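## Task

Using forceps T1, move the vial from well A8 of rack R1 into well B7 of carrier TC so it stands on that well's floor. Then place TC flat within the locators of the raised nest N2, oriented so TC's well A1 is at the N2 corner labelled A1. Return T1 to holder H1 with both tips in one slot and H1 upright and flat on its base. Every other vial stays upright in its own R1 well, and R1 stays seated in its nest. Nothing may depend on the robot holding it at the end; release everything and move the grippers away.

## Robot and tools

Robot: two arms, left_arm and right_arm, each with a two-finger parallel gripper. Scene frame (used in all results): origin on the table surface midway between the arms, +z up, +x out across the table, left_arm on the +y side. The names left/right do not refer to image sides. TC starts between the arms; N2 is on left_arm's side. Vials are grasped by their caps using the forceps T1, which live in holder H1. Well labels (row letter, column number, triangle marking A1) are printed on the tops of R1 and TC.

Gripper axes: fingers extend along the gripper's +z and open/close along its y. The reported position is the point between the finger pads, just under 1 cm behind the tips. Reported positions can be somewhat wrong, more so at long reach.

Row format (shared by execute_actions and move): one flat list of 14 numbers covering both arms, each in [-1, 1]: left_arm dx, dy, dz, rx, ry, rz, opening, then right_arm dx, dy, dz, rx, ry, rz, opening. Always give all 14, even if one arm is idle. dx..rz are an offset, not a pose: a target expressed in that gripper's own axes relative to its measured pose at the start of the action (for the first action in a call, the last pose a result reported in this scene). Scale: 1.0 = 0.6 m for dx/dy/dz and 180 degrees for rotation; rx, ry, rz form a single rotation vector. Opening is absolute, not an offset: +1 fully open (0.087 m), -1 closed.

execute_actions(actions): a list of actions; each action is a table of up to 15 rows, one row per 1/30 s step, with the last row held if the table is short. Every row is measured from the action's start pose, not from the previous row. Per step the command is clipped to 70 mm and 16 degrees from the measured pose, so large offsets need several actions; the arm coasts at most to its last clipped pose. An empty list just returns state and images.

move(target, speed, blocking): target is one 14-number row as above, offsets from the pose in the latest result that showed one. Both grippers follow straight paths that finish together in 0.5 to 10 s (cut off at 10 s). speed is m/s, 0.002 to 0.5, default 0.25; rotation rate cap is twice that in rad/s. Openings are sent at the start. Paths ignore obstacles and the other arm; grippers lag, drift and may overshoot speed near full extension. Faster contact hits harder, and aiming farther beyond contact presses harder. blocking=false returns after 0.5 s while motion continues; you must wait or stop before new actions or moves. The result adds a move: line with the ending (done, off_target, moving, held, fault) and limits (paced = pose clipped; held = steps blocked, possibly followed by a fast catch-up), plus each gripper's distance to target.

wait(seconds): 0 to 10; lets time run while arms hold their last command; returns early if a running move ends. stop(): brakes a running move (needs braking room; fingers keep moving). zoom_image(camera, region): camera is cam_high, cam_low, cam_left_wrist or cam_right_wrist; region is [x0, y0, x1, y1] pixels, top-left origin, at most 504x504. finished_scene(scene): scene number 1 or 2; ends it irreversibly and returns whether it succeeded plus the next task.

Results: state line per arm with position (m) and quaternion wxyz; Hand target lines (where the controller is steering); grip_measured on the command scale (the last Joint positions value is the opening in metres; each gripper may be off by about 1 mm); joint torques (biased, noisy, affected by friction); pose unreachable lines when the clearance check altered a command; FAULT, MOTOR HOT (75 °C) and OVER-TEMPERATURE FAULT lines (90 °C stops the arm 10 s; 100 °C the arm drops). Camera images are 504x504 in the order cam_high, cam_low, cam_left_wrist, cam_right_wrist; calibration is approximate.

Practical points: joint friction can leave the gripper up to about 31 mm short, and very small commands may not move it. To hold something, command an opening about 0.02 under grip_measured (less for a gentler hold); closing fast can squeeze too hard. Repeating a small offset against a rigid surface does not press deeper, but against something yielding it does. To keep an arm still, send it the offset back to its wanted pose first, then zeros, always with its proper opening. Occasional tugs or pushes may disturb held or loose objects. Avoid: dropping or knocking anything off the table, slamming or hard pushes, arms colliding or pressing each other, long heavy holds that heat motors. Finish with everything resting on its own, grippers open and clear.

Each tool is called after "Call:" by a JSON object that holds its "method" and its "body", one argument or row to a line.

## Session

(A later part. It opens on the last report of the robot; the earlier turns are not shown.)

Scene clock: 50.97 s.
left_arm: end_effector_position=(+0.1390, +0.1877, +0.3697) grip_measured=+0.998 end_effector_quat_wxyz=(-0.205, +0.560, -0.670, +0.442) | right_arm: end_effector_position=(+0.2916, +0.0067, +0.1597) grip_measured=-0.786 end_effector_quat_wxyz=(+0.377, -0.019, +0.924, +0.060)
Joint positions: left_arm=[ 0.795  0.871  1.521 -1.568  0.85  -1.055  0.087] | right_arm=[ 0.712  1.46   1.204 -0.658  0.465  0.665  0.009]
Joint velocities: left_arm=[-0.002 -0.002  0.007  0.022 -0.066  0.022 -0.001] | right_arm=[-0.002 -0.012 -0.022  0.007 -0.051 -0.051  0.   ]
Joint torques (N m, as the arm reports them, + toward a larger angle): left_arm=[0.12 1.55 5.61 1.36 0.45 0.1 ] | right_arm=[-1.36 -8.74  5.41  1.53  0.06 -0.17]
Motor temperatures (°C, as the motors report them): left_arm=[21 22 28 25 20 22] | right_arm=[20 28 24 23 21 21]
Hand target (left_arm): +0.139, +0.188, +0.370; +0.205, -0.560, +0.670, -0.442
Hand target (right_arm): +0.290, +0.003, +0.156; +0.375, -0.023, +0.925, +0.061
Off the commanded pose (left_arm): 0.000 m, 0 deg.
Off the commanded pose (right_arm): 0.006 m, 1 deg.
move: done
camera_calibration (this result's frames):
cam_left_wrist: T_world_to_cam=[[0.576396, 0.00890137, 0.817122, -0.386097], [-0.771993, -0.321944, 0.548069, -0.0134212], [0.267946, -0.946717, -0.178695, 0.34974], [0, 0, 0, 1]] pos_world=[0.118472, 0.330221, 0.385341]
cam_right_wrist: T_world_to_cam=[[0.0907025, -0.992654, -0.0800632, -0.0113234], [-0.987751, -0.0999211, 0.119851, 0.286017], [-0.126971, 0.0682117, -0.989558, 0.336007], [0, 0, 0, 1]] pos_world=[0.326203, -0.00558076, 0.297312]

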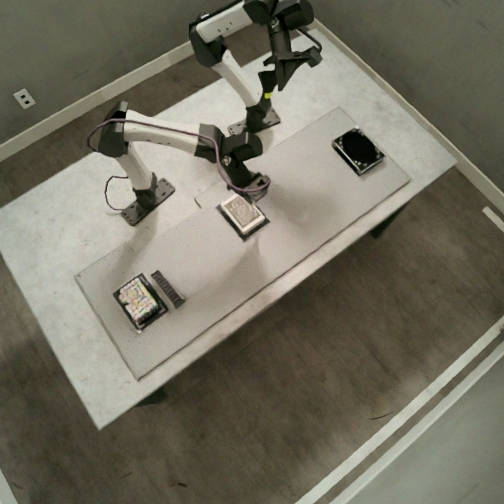

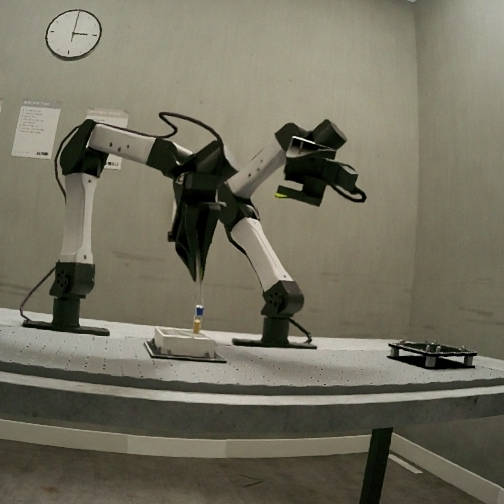

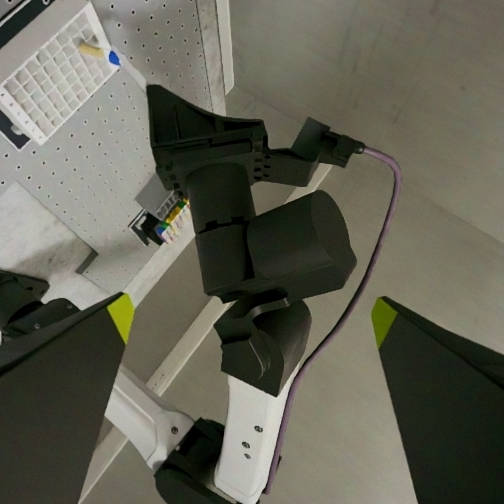

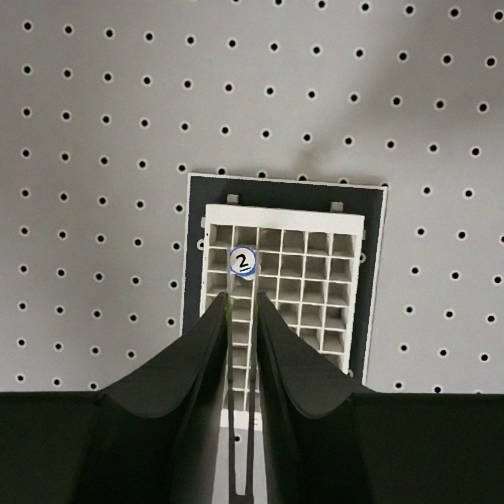

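Call:
{"method": "move", "body": {
  "target": [0,0,0,0,0,0,1,0.03,0.0,0.04,0,0,0,-0.9],
  "speed": 0.03
}}

Call:
{"method": "zoom_image", "body": {
  "camera": "cam_right_wrist",
  "region": [130, 130, 370, 370]
}}

Call:
{"method": "zoom_image", "body": {
  "camera": "cam_low",
  "region": [120, 250, 260, 370]
}}

Scene clock: 52.60 s.
left_arm: end_effector_position=(+0.1390, +0.1877, +0.3697) grip_measured=+0.998 end_effector_quat_wxyz=(-0.205, +0.560, -0.670, +0.442) | right_arm: end_effector_position=(+0.2969, +0.0121, +0.1488) grip_measured=-0.788 end_effector_quat_wxyz=(+0.390, -0.014, +0.918, +0.072)
Joint positions: left_arm=[ 0.795  0.871  1.521 -1.568  0.85  -1.055  0.087] | right_arm=[ 0.712  1.46   1.14  -0.554  0.468  0.663  0.009]
Joint velocities: left_arm=[ 0.002  0.002  0.007 -0.066 -0.022  0.037 -0.   ] | right_arm=[-0.007  0.007 -0.007 -0.022  0.022 -0.022  0.   ]
Joint torques (N m, as the arm reports them, + toward a larger angle): left_arm=[0.09 1.42 5.5  1.34 0.5  0.13] | right_arm=[-0.96 -5.38  5.18  1.62  0.11 -0.07]
Motor temperatures (°C, as the motors report them): left_arm=[21 22 28 25 20 22] | right_arm=[20 28 24 23 21 21]
Hand target (left_arm): +0.139, +0.188, +0.370; +0.205, -0.560, +0.670, -0.442
Hand target (right_arm): +0.295, +0.009, +0.131; +0.377, -0.019, +0.924, +0.060
Off the commanded pose (left_arm): 0.000 m, 0 deg.
Off the commanded pose (right_arm): 0.019 m, 2 deg.
move: off_target (right_arm)
camera_calibration (this result's frames):
cam_left_wrist: T_world_to_cam=[[0.576396, 0.00890137, 0.817122, -0.386097], [-0.771993, -0.321944, 0.548069, -0.0134212], [0.267946, -0.946717, -0.178695, 0.34974], [0, 0, 0, 1]] pos_world=[0.118472, 0.330221, 0.385341]
cam_right_wrist: T_world_to_cam=[[0.092934, -0.990108, -0.105118, -0.00430881], [-0.990693, -0.102497, 0.0895594, 0.298423], [-0.0994478, 0.095817, -0.990419, 0.317151], [0, 0, 0, 1]] pos_world=[0.327586, -0.00406701, 0.286932]

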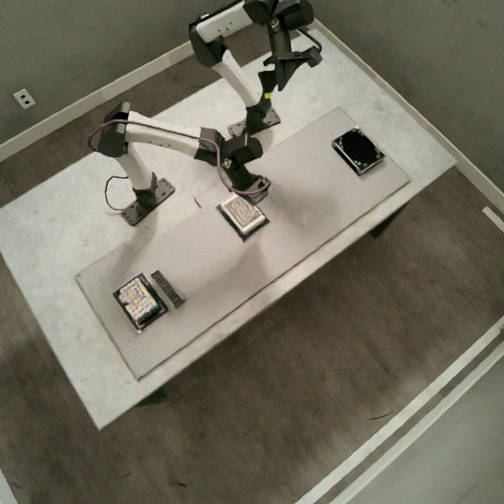

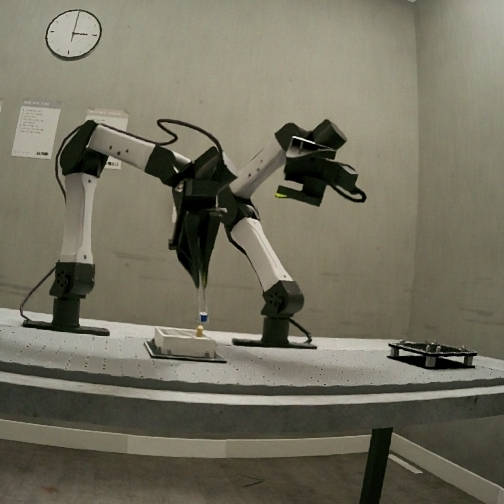

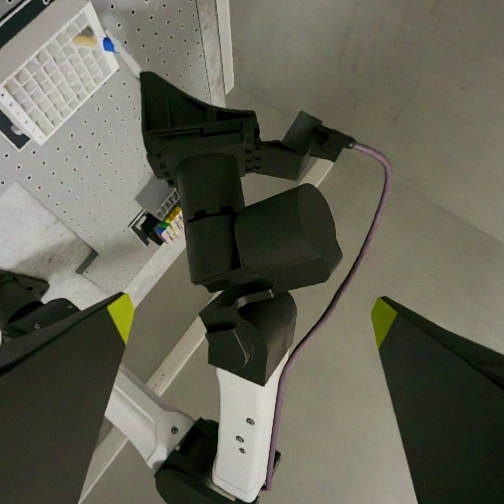

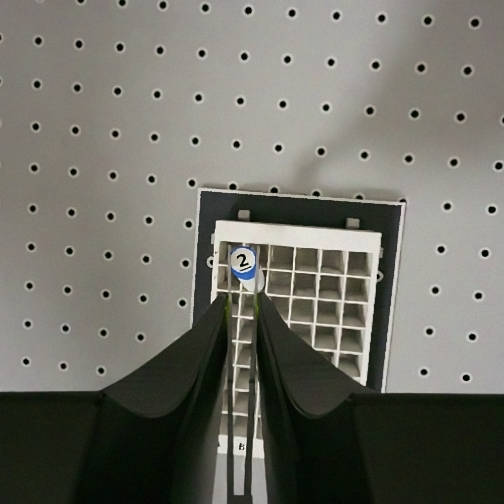

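Region (130, 130, 370, 370) of cam_right_wrist's 504x504 image, scaled by 2.100, with more detail than that image has.

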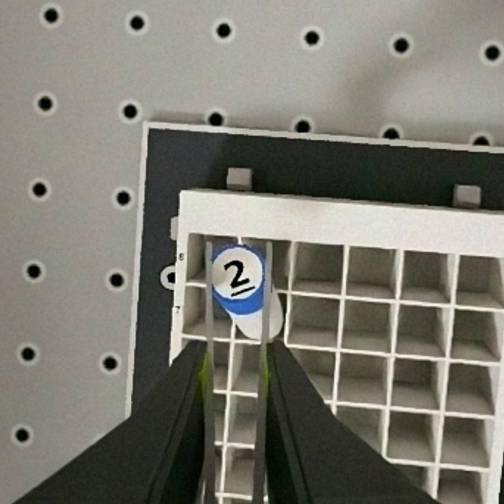

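Region (120, 250, 260, 370) of cam_low's 504x504 image, scaled by 3.600, with more detail than that image has; it fills the top 432 rows of this view, and the rest is white.

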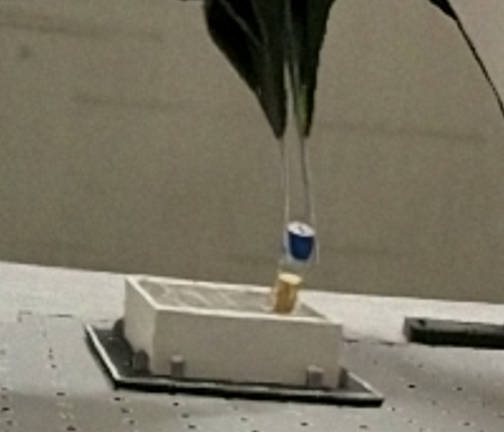

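Call:
{"method": "move", "body": {
  "target": [0,0,0,0,0,0,1,0.032,-0.016,-0.012,0,0.02,0,-0.9],
  "speed": 0.03
}}

Call:
{"method": "move", "body": {
  "target": [0,0,0,0,0,0,1,0,0,0,0,0,0,-0.74]
}}

Call:
{"method": "move", "body": {
  "target": [0,0,0,0,0,0,1,-0.09,0.01,-0.095,0,0,0,-0.76],
  "speed": 0.06
}}

Call:
{"method": "zoom_image", "body": {
  "camera": "cam_right_wrist",
  "region": [130, 130, 370, 370]
}}

Call:
{"method": "zoom_image", "body": {
  "camera": "cam_low",
  "region": [120, 250, 260, 370]
}}

Scene clock: 54.93 s.
left_arm: end_effector_position=(+0.1390, +0.1877, +0.3697) grip_measured=+0.998 end_effector_quat_wxyz=(-0.205, +0.560, -0.670, +0.442) | right_arm: end_effector_position=(+0.2912, +0.0096, +0.1511) grip_measured=-0.788 end_effector_quat_wxyz=(+0.383, -0.014, +0.920, +0.076)
Joint positions: left_arm=[ 0.795  0.871  1.521 -1.568  0.85  -1.055  0.087] | right_arm=[ 0.712  1.442  1.14  -0.581  0.454  0.672  0.009]
Joint velocities: left_arm=[-0.002  0.022  0.007  0.022 -0.081 -0.11  -0.001] | right_arm=[ 0.007  0.002 -0.002  0.066  0.051 -0.066 -0.   ]
Joint torques (N m, as the arm reports them, + toward a larger angle): left_arm=[0.03 1.54 5.63 1.37 0.46 0.1 ] | right_arm=[-0.54 -8.62  4.81  1.29 -0.06  0.09]
Motor temperatures (°C, as the motors report them): left_arm=[21 22 28 25 20 22] | right_arm=[20 28 24 23 21 21]
Hand target (left_arm): +0.139, +0.188, +0.370; +0.205, -0.560, +0.670, -0.442
Hand target (right_arm): +0.279, +0.002, +0.139; +0.361, -0.016, +0.930, +0.072
Off the commanded pose (left_arm): 0.000 m, 0 deg.
Off the commanded pose (right_arm): 0.019 m, 3 deg.
move: off_target (right_arm)
camera_calibration (this result's frames):
cam_left_wrist: T_world_to_cam=[[0.576396, 0.00890137, 0.817122, -0.386097], [-0.771993, -0.321944, 0.548069, -0.0134212], [0.267946, -0.946717, -0.178695, 0.34974], [0, 0, 0, 1]] pos_world=[0.118472, 0.330221, 0.385341]
cam_right_wrist: T_world_to_cam=[[0.0941387, -0.989065, -0.113525, -0.00507222], [-0.988882, -0.106082, 0.104209, 0.289674], [-0.115112, 0.102453, -0.988055, 0.323175], [0, 0, 0, 1]] pos_world=[0.324132, -0.00739777, 0.288553]

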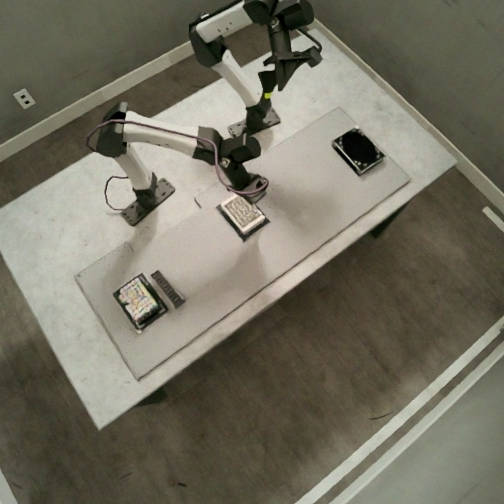

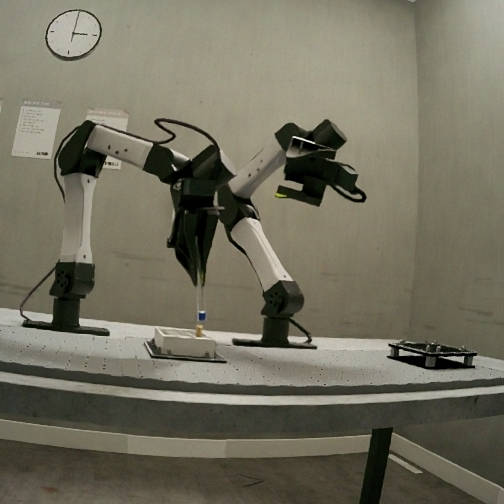

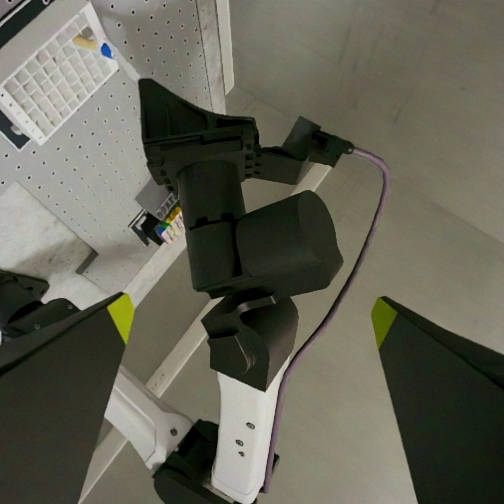

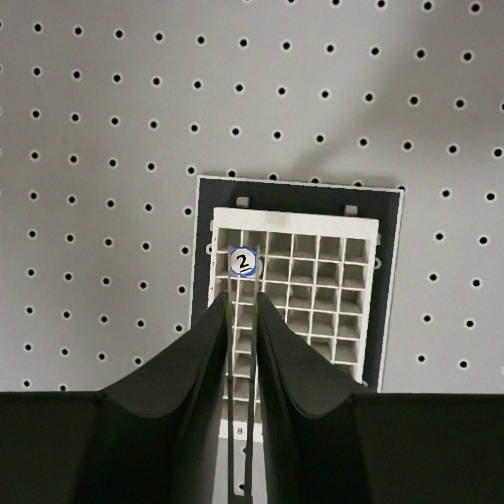

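Scene clock: 55.43 s.
left_arm: end_effector_position=(+0.1390, +0.1877, +0.3697) grip_measured=+0.998 end_effector_quat_wxyz=(-0.205, +0.560, -0.670, +0.442) | right_arm: end_effector_position=(+0.2913, +0.0096, +0.1511) grip_measured=-0.740 end_effector_quat_wxyz=(+0.383, -0.014, +0.920, +0.076)
Joint positions: left_arm=[ 0.795  0.871  1.521 -1.568  0.85  -1.055  0.087] | right_arm=[ 0.712  1.442  1.14  -0.581  0.454  0.672  0.011]
Joint velocities: left_arm=[-0.007 -0.012 -0.012 -0.007  0.095 -0.007  0.001] | right_arm=[-0.002 -0.002  0.007 -0.007  0.037 -0.007  0.   ]
Joint torques (N m, as the arm reports them, + toward a larger angle): left_arm=[-0.02  1.52  5.5   1.37  0.48  0.14] | right_arm=[-0.73 -7.27  7.87  1.46  0.16 -0.07]
Motor temperatures (°C, as the motors report them): left_arm=[21 22 28 25 20 22] | right_arm=[20 28 24 23 21 21]
Hand target (left_arm): +0.139, +0.188, +0.370; +0.205, -0.560, +0.670, -0.442
Hand target (right_arm): +0.291, +0.010, +0.151; +0.383, -0.014, +0.920, +0.076
Off the commanded pose (left_arm): 0.000 m, 0 deg.
Off the commanded pose (right_arm): 0.000 m, 0 deg.
move: done
camera_calibration (this result's frames):
cam_left_wrist: T_world_to_cam=[[0.576396, 0.00890137, 0.817122, -0.386097], [-0.771993, -0.321944, 0.548069, -0.0134212], [0.267946, -0.946717, -0.178695, 0.34974], [0, 0, 0, 1]] pos_world=[0.118472, 0.330221, 0.385341]
cam_right_wrist: T_world_to_cam=[[0.0939248, -0.98911, -0.113316, -0.00509431], [-0.988931, -0.105823, 0.104007, 0.28975], [-0.114865, 0.102292, -0.9881, 0.323137], [0, 0, 0, 1]] pos_world=[0.324138, -0.00743115, 0.288579]

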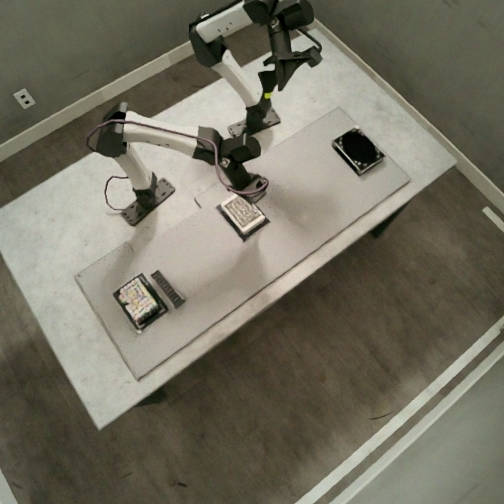

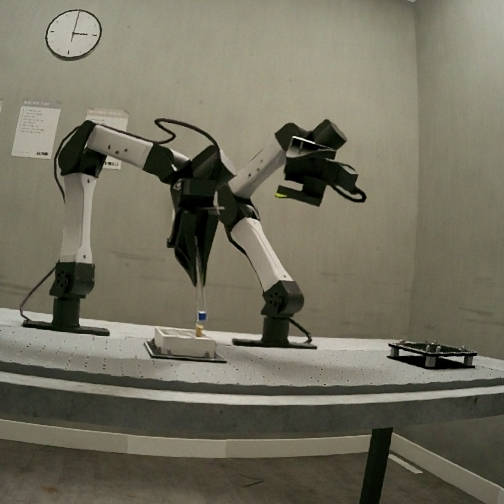

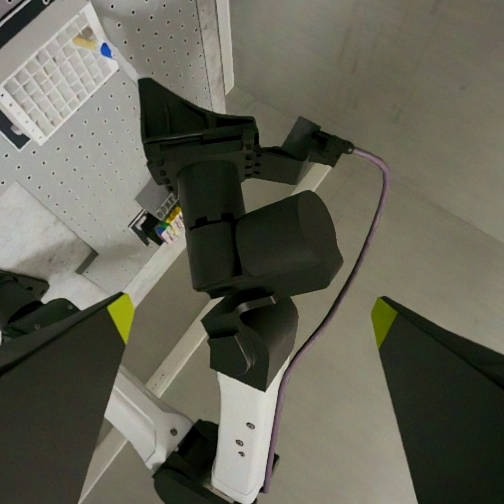

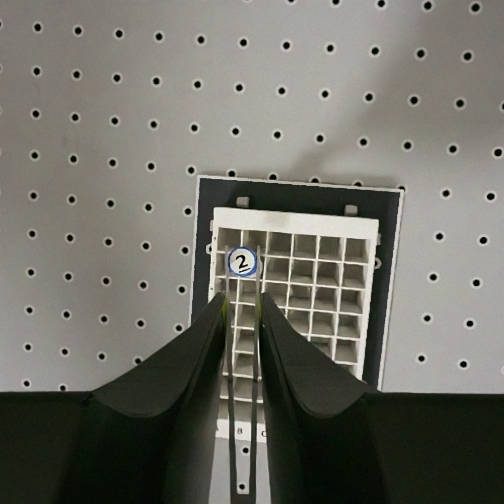

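Scene clock: 57.27 s.
left_arm: end_effector_position=(+0.1390, +0.1877, +0.3697) grip_measured=+0.998 end_effector_quat_wxyz=(-0.205, +0.560, -0.670, +0.442) | right_arm: end_effector_position=(+0.2886, +0.0065, +0.2281) grip_measured=-0.758 end_effector_quat_wxyz=(+0.387, -0.012, +0.918, +0.081)
Joint positions: left_arm=[ 0.795  0.871  1.521 -1.568  0.85  -1.055  0.087] | right_arm=[ 0.712  1.442  1.441 -0.87   0.454  0.672  0.011]
Joint velocities: left_arm=[-0.012 -0.012  0.007  0.022 -0.022 -0.007 -0.001] | right_arm=[ 0.002 -0.002  0.002 -0.081  0.022  0.007  0.   ]
Joint torques (N m, as the arm reports them, + toward a larger angle): left_arm=[0.04 1.4  5.6  1.35 0.44 0.08] | right_arm=[-0.79 -6.26  9.19  1.37  0.14 -0.1 ]
Motor temperatures (°C, as the motors report them): left_arm=[21 22 28 25 20 22] | right_arm=[20 28 25 23 21 21]
Hand target (left_arm): +0.139, +0.188, +0.370; +0.205, -0.560, +0.670, -0.442
Hand target (right_arm): +0.289, +0.005, +0.230; +0.384, -0.014, +0.920, +0.076
Off the commanded pose (left_arm): 0.000 m, 0 deg.
Off the commanded pose (right_arm): 0.002 m, 1 deg.
move: done
camera_calibration (this result's frames):
cam_left_wrist: T_world_to_cam=[[0.576396, 0.00890137, 0.817122, -0.386097], [-0.771993, -0.321944, 0.548069, -0.0134212], [0.267946, -0.946717, -0.178695, 0.34974], [0, 0, 0, 1]] pos_world=[0.118472, 0.330221, 0.385341]
cam_right_wrist: T_world_to_cam=[[0.0948836, -0.98798, -0.122033, 0.00252035], [-0.989741, -0.106778, 0.0949255, 0.281109], [-0.106815, 0.111774, -0.987976, 0.396897], [0, 0, 0, 1]] pos_world=[0.320381, -0.0118566, 0.365747]

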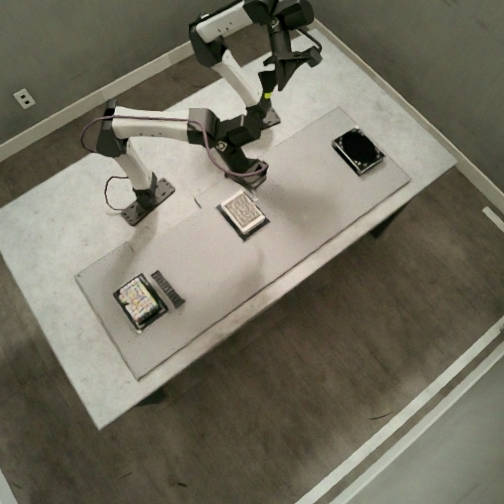

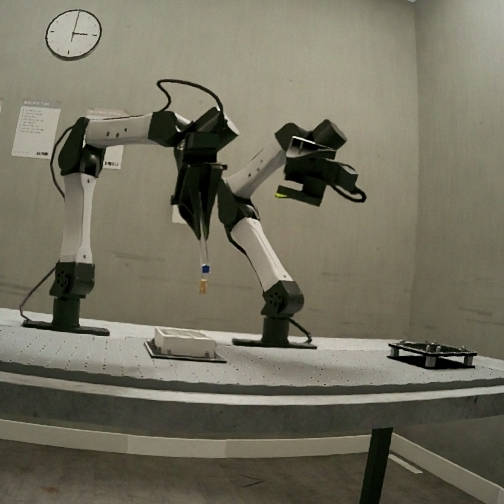

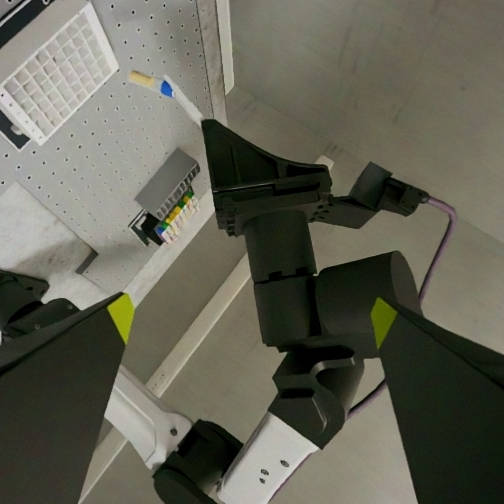

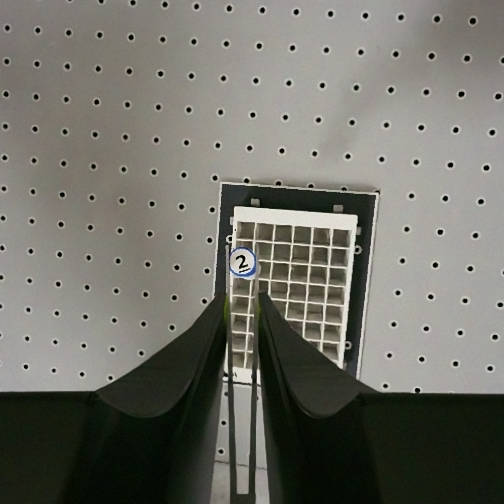

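Region (130, 130, 370, 370) of cam_right_wrist's 504x504 image, scaled by 2.100, with more detail than that image has.

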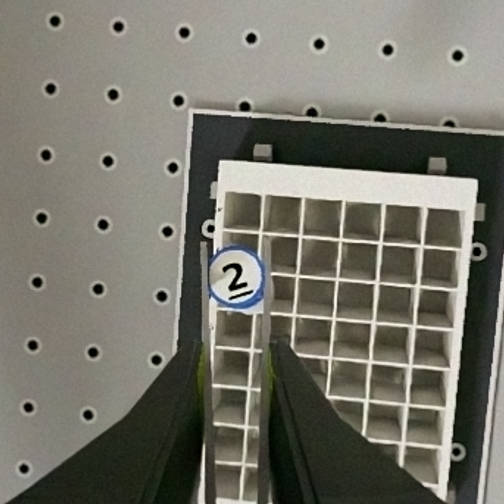

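Region (120, 250, 260, 370) of cam_low's 504x504 image, scaled by 3.600, with more detail than that image has; it fills the top 432 rows of this view, and the rest is white.

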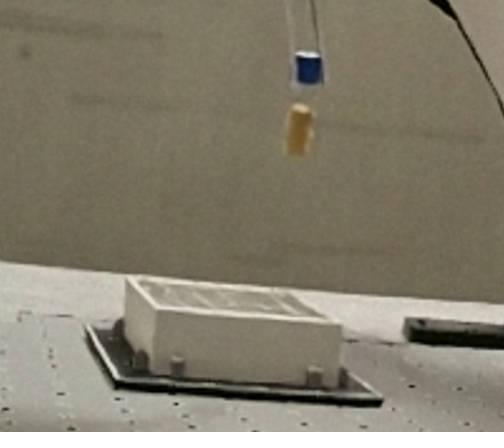

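Call:
{"method": "move", "body": {
  "target": [0,0,0,0,0,0,1,0.118,-0.02,0.123,0,0,0,-0.9],
  "speed": 0.04
}}

Call:
{"method": "zoom_image", "body": {
  "camera": "cam_right_wrist",
  "region": [130, 130, 370, 370]
}}

Call:
{"method": "zoom_image", "body": {
  "camera": "cam_low",
  "region": [120, 250, 260, 370]
}}

Scene clock: 60.83 s.
left_arm: end_effector_position=(+0.1390, +0.1877, +0.3697) grip_measured=+0.998 end_effector_quat_wxyz=(-0.205, +0.560, -0.670, +0.442) | right_arm: end_effector_position=(+0.2963, +0.0135, +0.1369) grip_measured=-0.900 end_effector_quat_wxyz=(+0.398, -0.007, +0.913, +0.088)
Joint positions: left_arm=[ 0.795  0.871  1.521 -1.568  0.85  -1.055  0.087] | right_arm=[ 0.712  1.442  1.06  -0.46   0.462  0.672  0.004]
Joint velocities: left_arm=[-0.007 -0.007  0.002  0.095 -0.007  0.037 -0.   ] | right_arm=[-0.002 -0.002  0.002 -0.022 -0.037  0.037 -0.   ]
Joint torques (N m, as the arm reports them, + toward a larger angle): left_arm=[0.04 1.43 5.62 1.33 0.47 0.12] | right_arm=[-1.1  -7.03  5.66  1.57  0.06 -0.09]
Motor temperatures (°C, as the motors report them): left_arm=[21 22 28 25 20 22] | right_arm=[20 28 25 23 21 21]
Hand target (left_arm): +0.139, +0.188, +0.370; +0.205, -0.560, +0.670, -0.442
Hand target (right_arm): +0.293, +0.009, +0.125; +0.387, -0.012, +0.918, +0.080
Off the commanded pose (left_arm): 0.000 m, 0 deg.
Off the commanded pose (right_arm): 0.013 m, 2 deg.
move: off_target (right_arm)
camera_calibration (this result's frames):
cam_left_wrist: T_world_to_cam=[[0.576396, 0.00890137, 0.817122, -0.386097], [-0.771993, -0.321944, 0.548069, -0.0134212], [0.267946, -0.946717, -0.178695, 0.34974], [0, 0, 0, 1]] pos_world=[0.118472, 0.330221, 0.385341]
cam_right_wrist: T_world_to_cam=[[0.0929591, -0.986061, -0.137991, 0.000329764], [-0.992177, -0.103338, 0.0700456, 0.302174], [-0.083329, 0.130401, -0.987953, 0.299594], [0, 0, 0, 1]] pos_world=[0.324744, -0.00751597, 0.274864]

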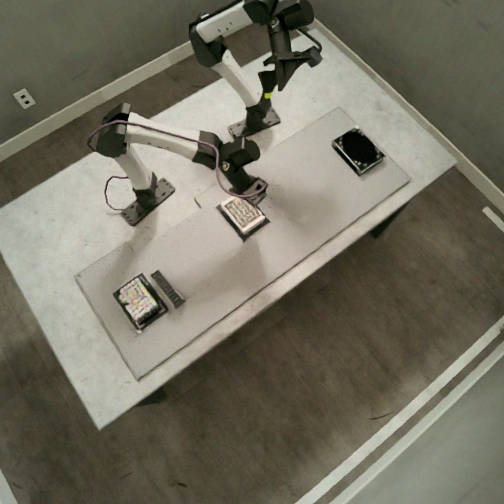

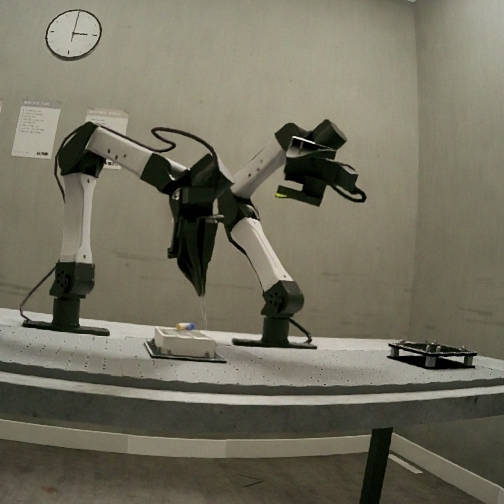

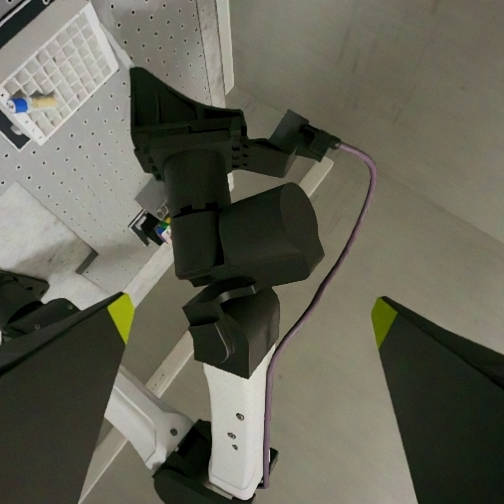

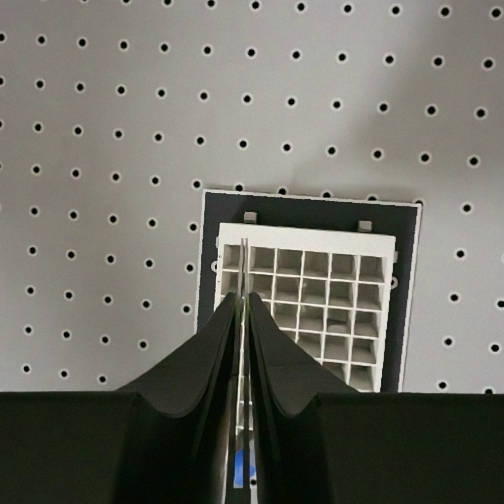

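Region (130, 130, 370, 370) of cam_right_wrist's 504x504 image, scaled by 2.100, with more detail than that image has.

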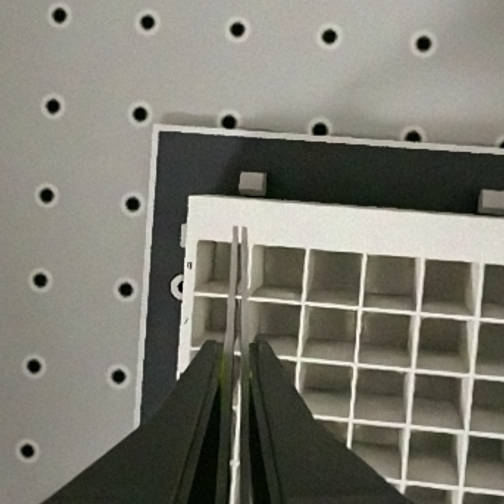

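Region (120, 250, 260, 370) of cam_low's 504x504 image, scaled by 3.600, with more detail than that image has; it fills the top 432 rows of this view, and the rest is white.

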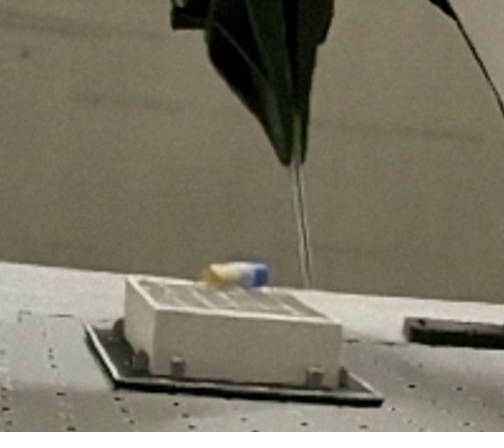

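Call:
{"method": "move", "body": {
  "target": [0,0,0,0,0,0,1,0.033,0.023,-0.152,0,0,0,-0.75],
  "speed": 0.08
}}

Scene clock: 63.23 s.
left_arm: end_effector_position=(+0.1390, +0.1877, +0.3697) grip_measured=+0.998 end_effector_quat_wxyz=(-0.205, +0.560, -0.670, +0.442) | right_arm: end_effector_position=(+0.2166, +0.0141, +0.1750) grip_measured=-0.750 end_effector_quat_wxyz=(+0.390, -0.012, +0.917, +0.083)
Joint positions: left_arm=[ 0.795  0.871  1.521 -1.568  0.85  -1.055  0.087] | right_arm=[ 0.96   1.309  1.138 -0.809  0.606  0.9    0.011]
Joint velocities: left_arm=[-0.012 -0.002 -0.002 -0.051  0.066  0.037 -0.   ] | right_arm=[ 0.012  0.002  0.002  0.007 -0.007  0.037  0.   ]
Joint torques (N m, as the arm reports them, + toward a larger angle): left_arm=[0.13 1.53 5.53 1.34 0.45 0.1 ] | right_arm=[-0.02 -6.86  9.35  1.2   0.35 -0.05]
Motor temperatures (°C, as the motors report them): left_arm=[21 22 28 26 20 22] | right_arm=[20 28 25 23 21 21]
Hand target (left_arm): +0.139, +0.188, +0.370; +0.205, -0.560, +0.670, -0.442
Hand target (right_arm): +0.215, +0.014, +0.185; +0.395, -0.006, +0.914, +0.089
Off the commanded pose (left_arm): 0.000 m, 0 deg.
Off the commanded pose (right_arm): 0.011 m, 1 deg.
move: off_target (right_arm)
camera_calibration (this result's frames):
cam_left_wrist: T_world_to_cam=[[0.576396, 0.00890137, 0.817122, -0.386097], [-0.771993, -0.321944, 0.548069, -0.0134212], [0.267946, -0.946717, -0.178695, 0.34974], [0, 0, 0, 1]] pos_world=[0.118472, 0.330221, 0.385341]
cam_right_wrist: T_world_to_cam=[[0.0955601, -0.987441, -0.125815, 0.0109411], [-0.990288, -0.107127, 0.0886212, 0.216933], [-0.100986, 0.116124, -0.988088, 0.334542], [0, 0, 0, 1]] pos_world=[0.247565, -0.0048053, 0.312708]

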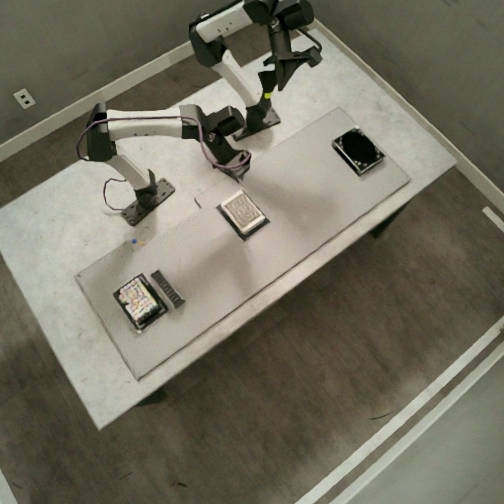

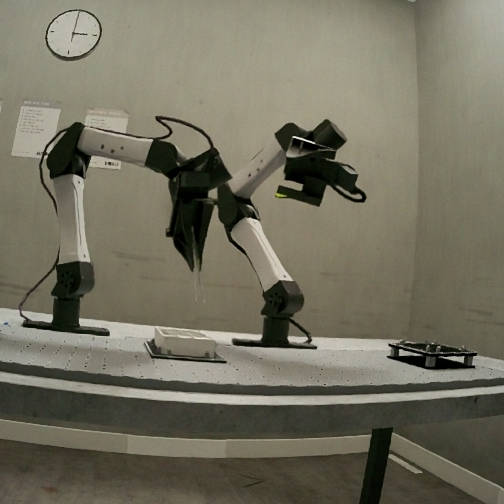

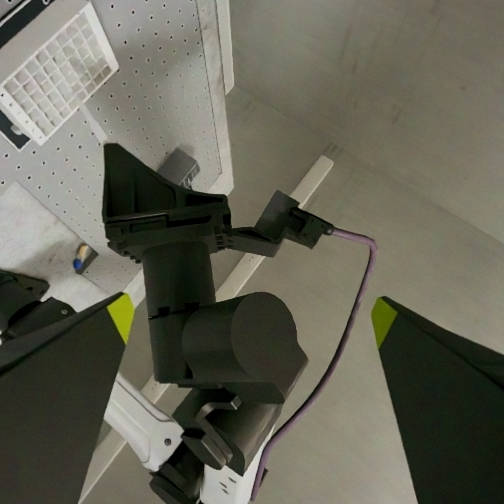

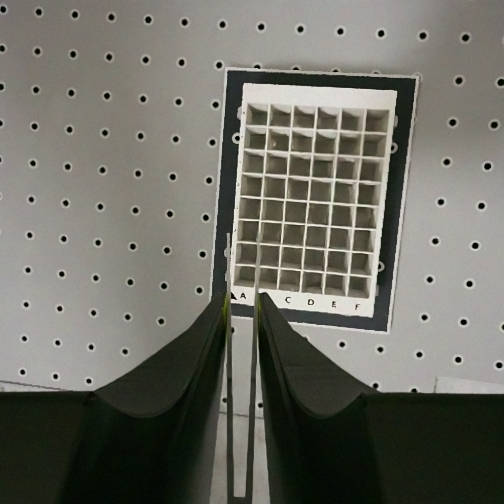

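Call:
{"method": "move", "body": {
  "target": [0,0,0,0,0,0,1,0.082,-0.64,-0.192,0,0,0,-0.75],
  "speed": 0.15
}}

Scene clock: 67.50 s.
left_arm: end_effector_position=(+0.1390, +0.1877, +0.3697) grip_measured=+0.998 end_effector_quat_wxyz=(-0.205, +0.560, -0.670, +0.442) | right_arm: end_effector_position=(+0.1312, -0.3794, +0.1663) grip_measured=-0.750 end_effector_quat_wxyz=(+0.390, -0.019, +0.919, +0.055)
Joint positions: left_arm=[ 0.795  0.871  1.521 -1.568  0.85  -1.055  0.087] | right_arm=[-1.594  1.176  1.071 -1.496 -0.809 -1.494  0.011]
Joint velocities: left_arm=[ 0.007 -0.012  0.007 -0.022 -0.022  0.007  0.002] | right_arm=[ 0.002  0.007  0.002 -0.066  0.007 -0.037 -0.001]
Joint torques (N m, as the arm reports them, + toward a larger angle): left_arm=[0.07 1.48 5.49 1.36 0.48 0.11] | right_arm=[-1.28 -1.31  8.36  0.17 -0.6  -0.15]
Motor temperatures (°C, as the motors report them): left_arm=[21 22 27 26 20 22] | right_arm=[20 28 25 23 22 21]
Hand target (left_arm): +0.139, +0.188, +0.370; +0.205, -0.560, +0.670, -0.442
Hand target (right_arm): +0.132, -0.382, +0.169; +0.394, -0.018, +0.917, +0.060
Off the commanded pose (left_arm): 0.000 m, 0 deg.
Off the commanded pose (right_arm): 0.004 m, 3 deg.
move: off_target (right_arm); limits=paced
camera_calibration (this result's frames):
cam_left_wrist: T_world_to_cam=[[0.576396, 0.00890137, 0.817122, -0.386097], [-0.771993, -0.321944, 0.548069, -0.0134212], [0.267946, -0.946717, -0.178695, 0.34974], [0, 0, 0, 1]] pos_world=[0.118472, 0.330221, 0.385341]
cam_right_wrist: T_world_to_cam=[[0.0884378, -0.99368, -0.0691358, -0.381397], [-0.99111, -0.0947103, 0.0934399, 0.0950149], [-0.0993972, 0.0602576, -0.993222, 0.342424], [0, 0, 0, 1]] pos_world=[0.161936, -0.390621, 0.304857]

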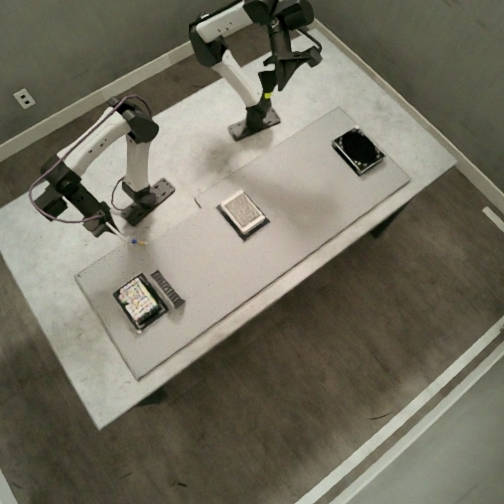

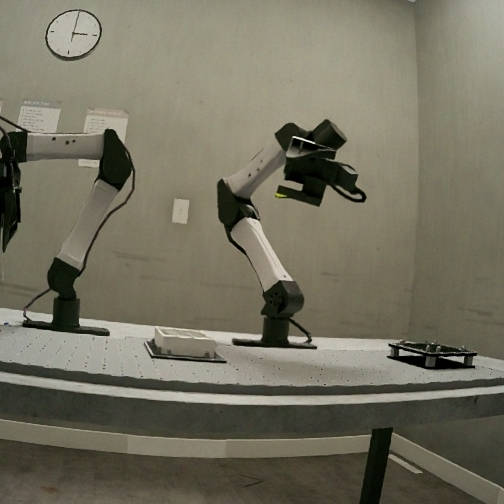

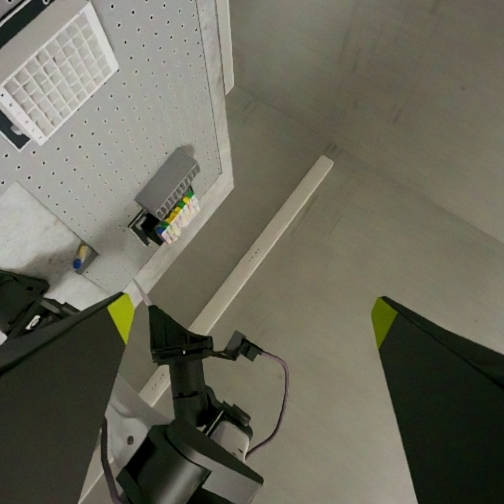

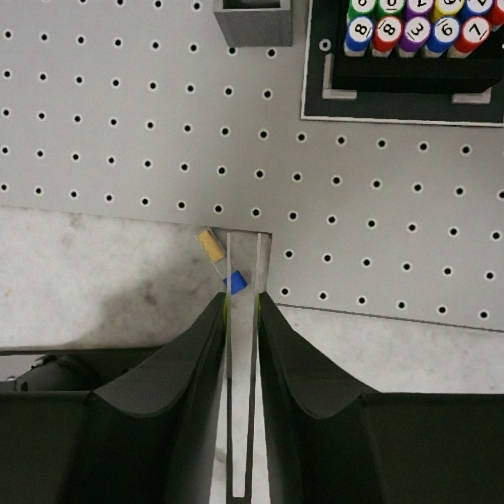

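Call:
{"method": "move", "body": {
  "target": [0,0,0,0,0,0,1,0.03,0,0.03,-0.12,0.015,-0.115,-0.75],
  "speed": 0.08
}}

Scene clock: 71.80 s.
left_arm: end_effector_position=(+0.1390, +0.1877, +0.3697) grip_measured=+0.998 end_effector_quat_wxyz=(-0.205, +0.560, -0.670, +0.442) | right_arm: end_effector_position=(+0.1326, -0.3762, +0.1396) grip_measured=-0.750 end_effector_quat_wxyz=(+0.343, -0.227, +0.908, +0.084)
Joint positions: left_arm=[ 0.795  0.871  1.521 -1.568  0.85  -1.055  0.087] | right_arm=[-1.482  1.297  1.071 -1.552 -0.696 -1.891  0.011]
Joint velocities: left_arm=[-0.007 -0.002  0.002 -0.037 -0.007  0.037 -0.001] | right_arm=[ 0.002 -0.012 -0.007 -0.022 -0.022 -0.022  0.001]
Joint torques (N m, as the arm reports them, + toward a larger angle): left_arm=[0.09 1.54 5.55 1.34 0.46 0.11] | right_arm=[ 0.16 -2.18  7.76 -0.13 -0.25 -0.11]
Motor temperatures (°C, as the motors report them): left_arm=[21 22 27 26 20 22] | right_arm=[20 28 26 22 22 21]
Hand target (left_arm): +0.139, +0.188, +0.370; +0.205, -0.560, +0.670, -0.442
Hand target (right_arm): +0.132, -0.377, +0.140; +0.337, -0.234, +0.907, +0.093
Off the commanded pose (left_arm): 0.000 m, 0 deg.
Off the commanded pose (right_arm): 0.002 m, 9 deg.
joint sent to its limit (right arm) — the command would take joint 4 (wrist pitch) past its lower limit, so that joint was sent only as far as its limit.
move: off_target (right_arm)
camera_calibration (this result's frames):
cam_left_wrist: T_world_to_cam=[[0.576396, 0.00890137, 0.817122, -0.386097], [-0.771993, -0.321944, 0.548069, -0.0134212], [0.267946, -0.946717, -0.178695, 0.34974], [0, 0, 0, 1]] pos_world=[0.118472, 0.330221, 0.385341]
cam_right_wrist: T_world_to_cam=[[0.478718, -0.87777, 0.0186738, -0.400596], [-0.865435, -0.468196, 0.178365, -0.0698046], [-0.14782, -0.101548, -0.983787, 0.260128], [0, 0, 0, 1]] pos_world=[0.169813, -0.357898, 0.275842]

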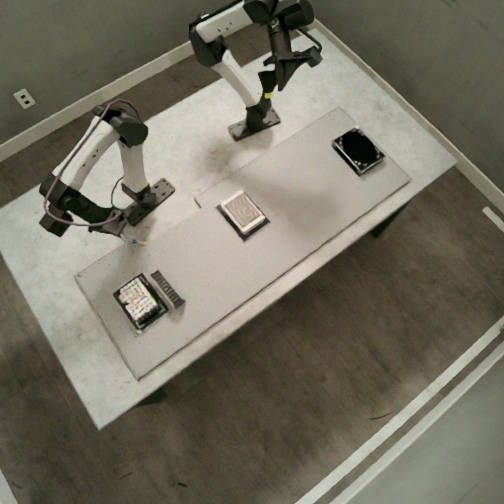

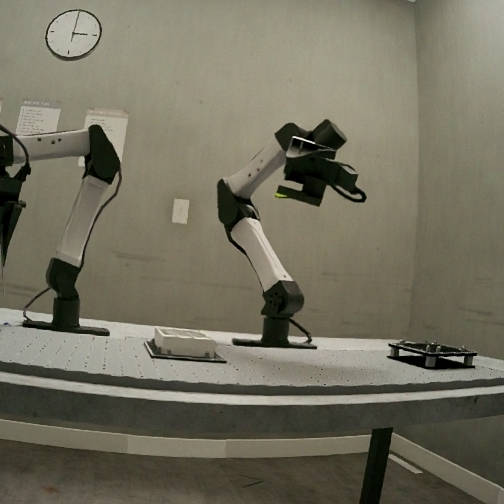

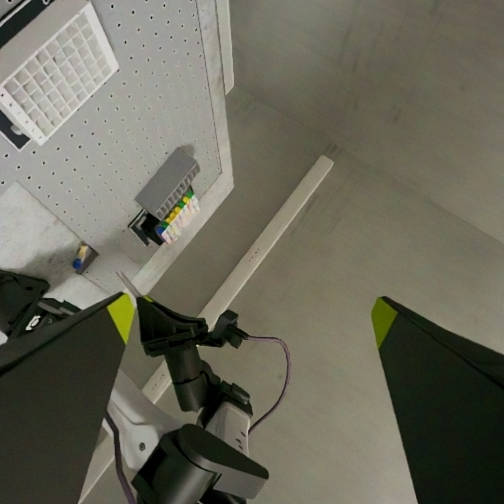

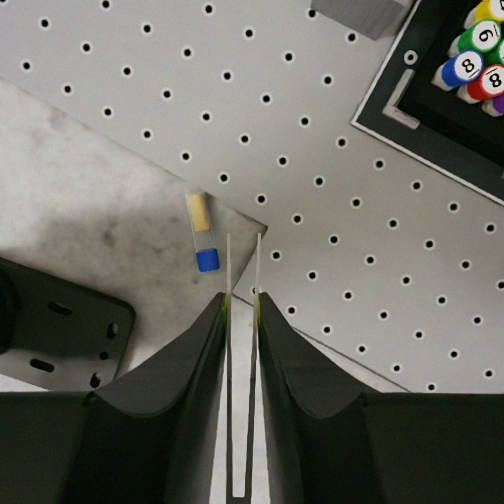

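Call:
{"method": "move", "body": {
  "target": [0,0,0,0,0,0,1,0.066,0.04,0.024,0,0,0,-0.75],
  "speed": 0.05
}}

Call:
{"method": "zoom_image", "body": {
  "camera": "cam_left_wrist",
  "region": [40, 220, 160, 320]
}}

Scene clock: 74.03 s.
left_arm: end_effector_position=(+0.1390, +0.1877, +0.3697) grip_measured=+0.998 end_effector_quat_wxyz=(-0.205, +0.560, -0.670, +0.442) | right_arm: end_effector_position=(+0.1060, -0.3661, +0.1067) grip_measured=-0.750 end_effector_quat_wxyz=(+0.346, -0.220, +0.907, +0.093)
Joint positions: left_arm=[ 0.795  0.871  1.521 -1.568  0.85  -1.055  0.087] | right_arm=[-1.624  1.297  0.926 -1.537 -0.665 -2.062  0.011]
Joint velocities: left_arm=[ 0.007 -0.022 -0.002  0.051 -0.022  0.022  0.   ] | right_arm=[-0.027 -0.007  0.002 -0.022 -0.066 -0.037 -0.001]
Joint torques (N m, as the arm reports them, + toward a larger angle): left_arm=[0.07 1.48 5.59 1.34 0.46 0.11] | right_arm=[-1.4  -5.83  3.79 -0.03 -0.26 -0.14]
Motor temperatures (°C, as the motors report them): left_arm=[21 22 27 26 20 22] | right_arm=[20 27 25 22 22 21]
Hand target (left_arm): +0.139, +0.188, +0.370; +0.205, -0.560, +0.670, -0.442
Hand target (right_arm): +0.103, -0.365, +0.103; +0.341, -0.226, +0.909, +0.084
Off the commanded pose (left_arm): 0.000 m, 0 deg.
Off the commanded pose (right_arm): 0.005 m, 1 deg.
move: done
camera_calibration (this result's frames):
cam_left_wrist: T_world_to_cam=[[0.576396, 0.00890137, 0.817122, -0.386097], [-0.771993, -0.321944, 0.548069, -0.0134212], [0.267946, -0.946717, -0.178695, 0.34974], [0, 0, 0, 1]] pos_world=[0.118472, 0.330221, 0.385341]
cam_right_wrist: T_world_to_cam=[[0.473835, -0.880613, -0.000804348, -0.376884], [-0.86826, -0.46734, 0.16649, -0.0804232], [-0.146989, -0.0781904, -0.986043, 0.233597], [0, 0, 0, 1]] pos_world=[0.143089, -0.351209, 0.243423]

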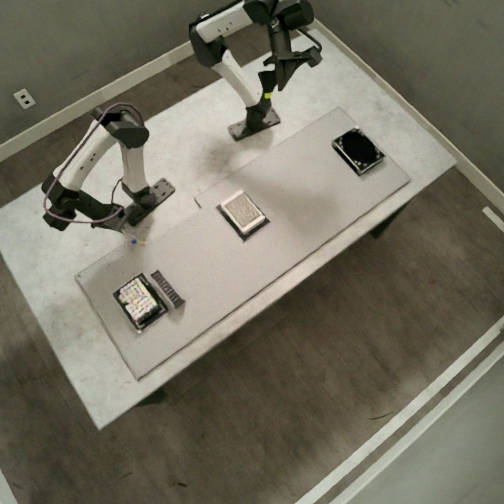

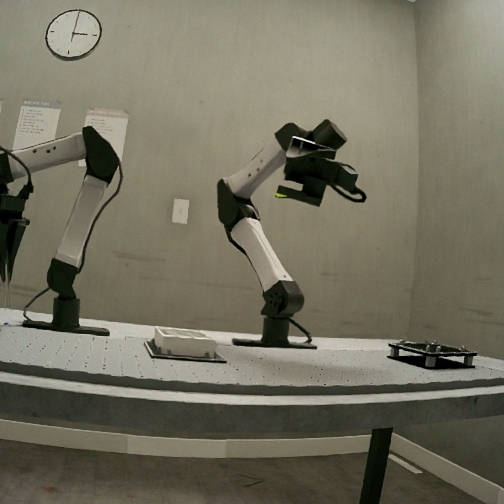

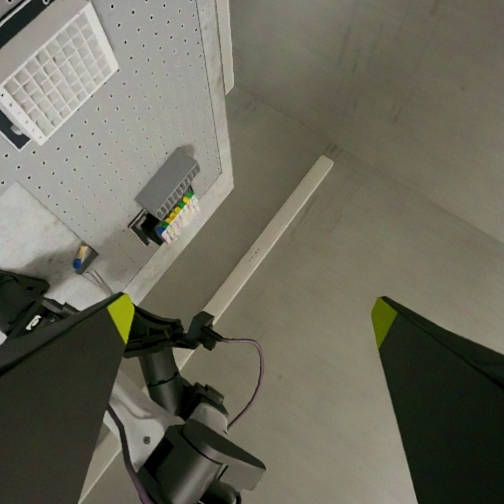

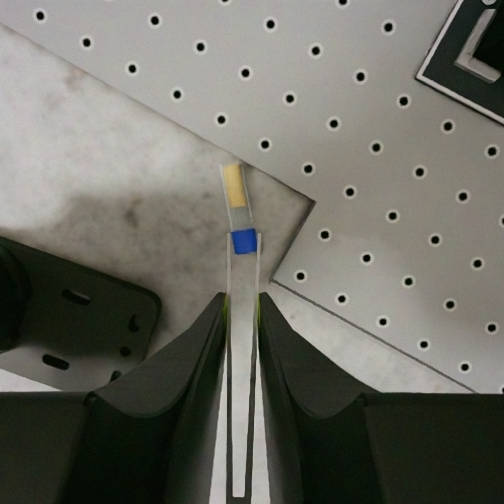

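Region (40, 220, 160, 320) of cam_left_wrist's 504x504 image, scaled by 4.200, with more detail than that image has.

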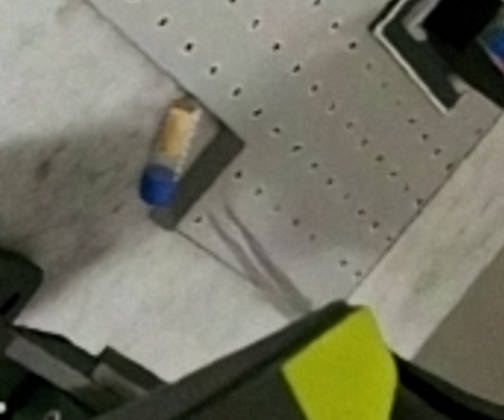

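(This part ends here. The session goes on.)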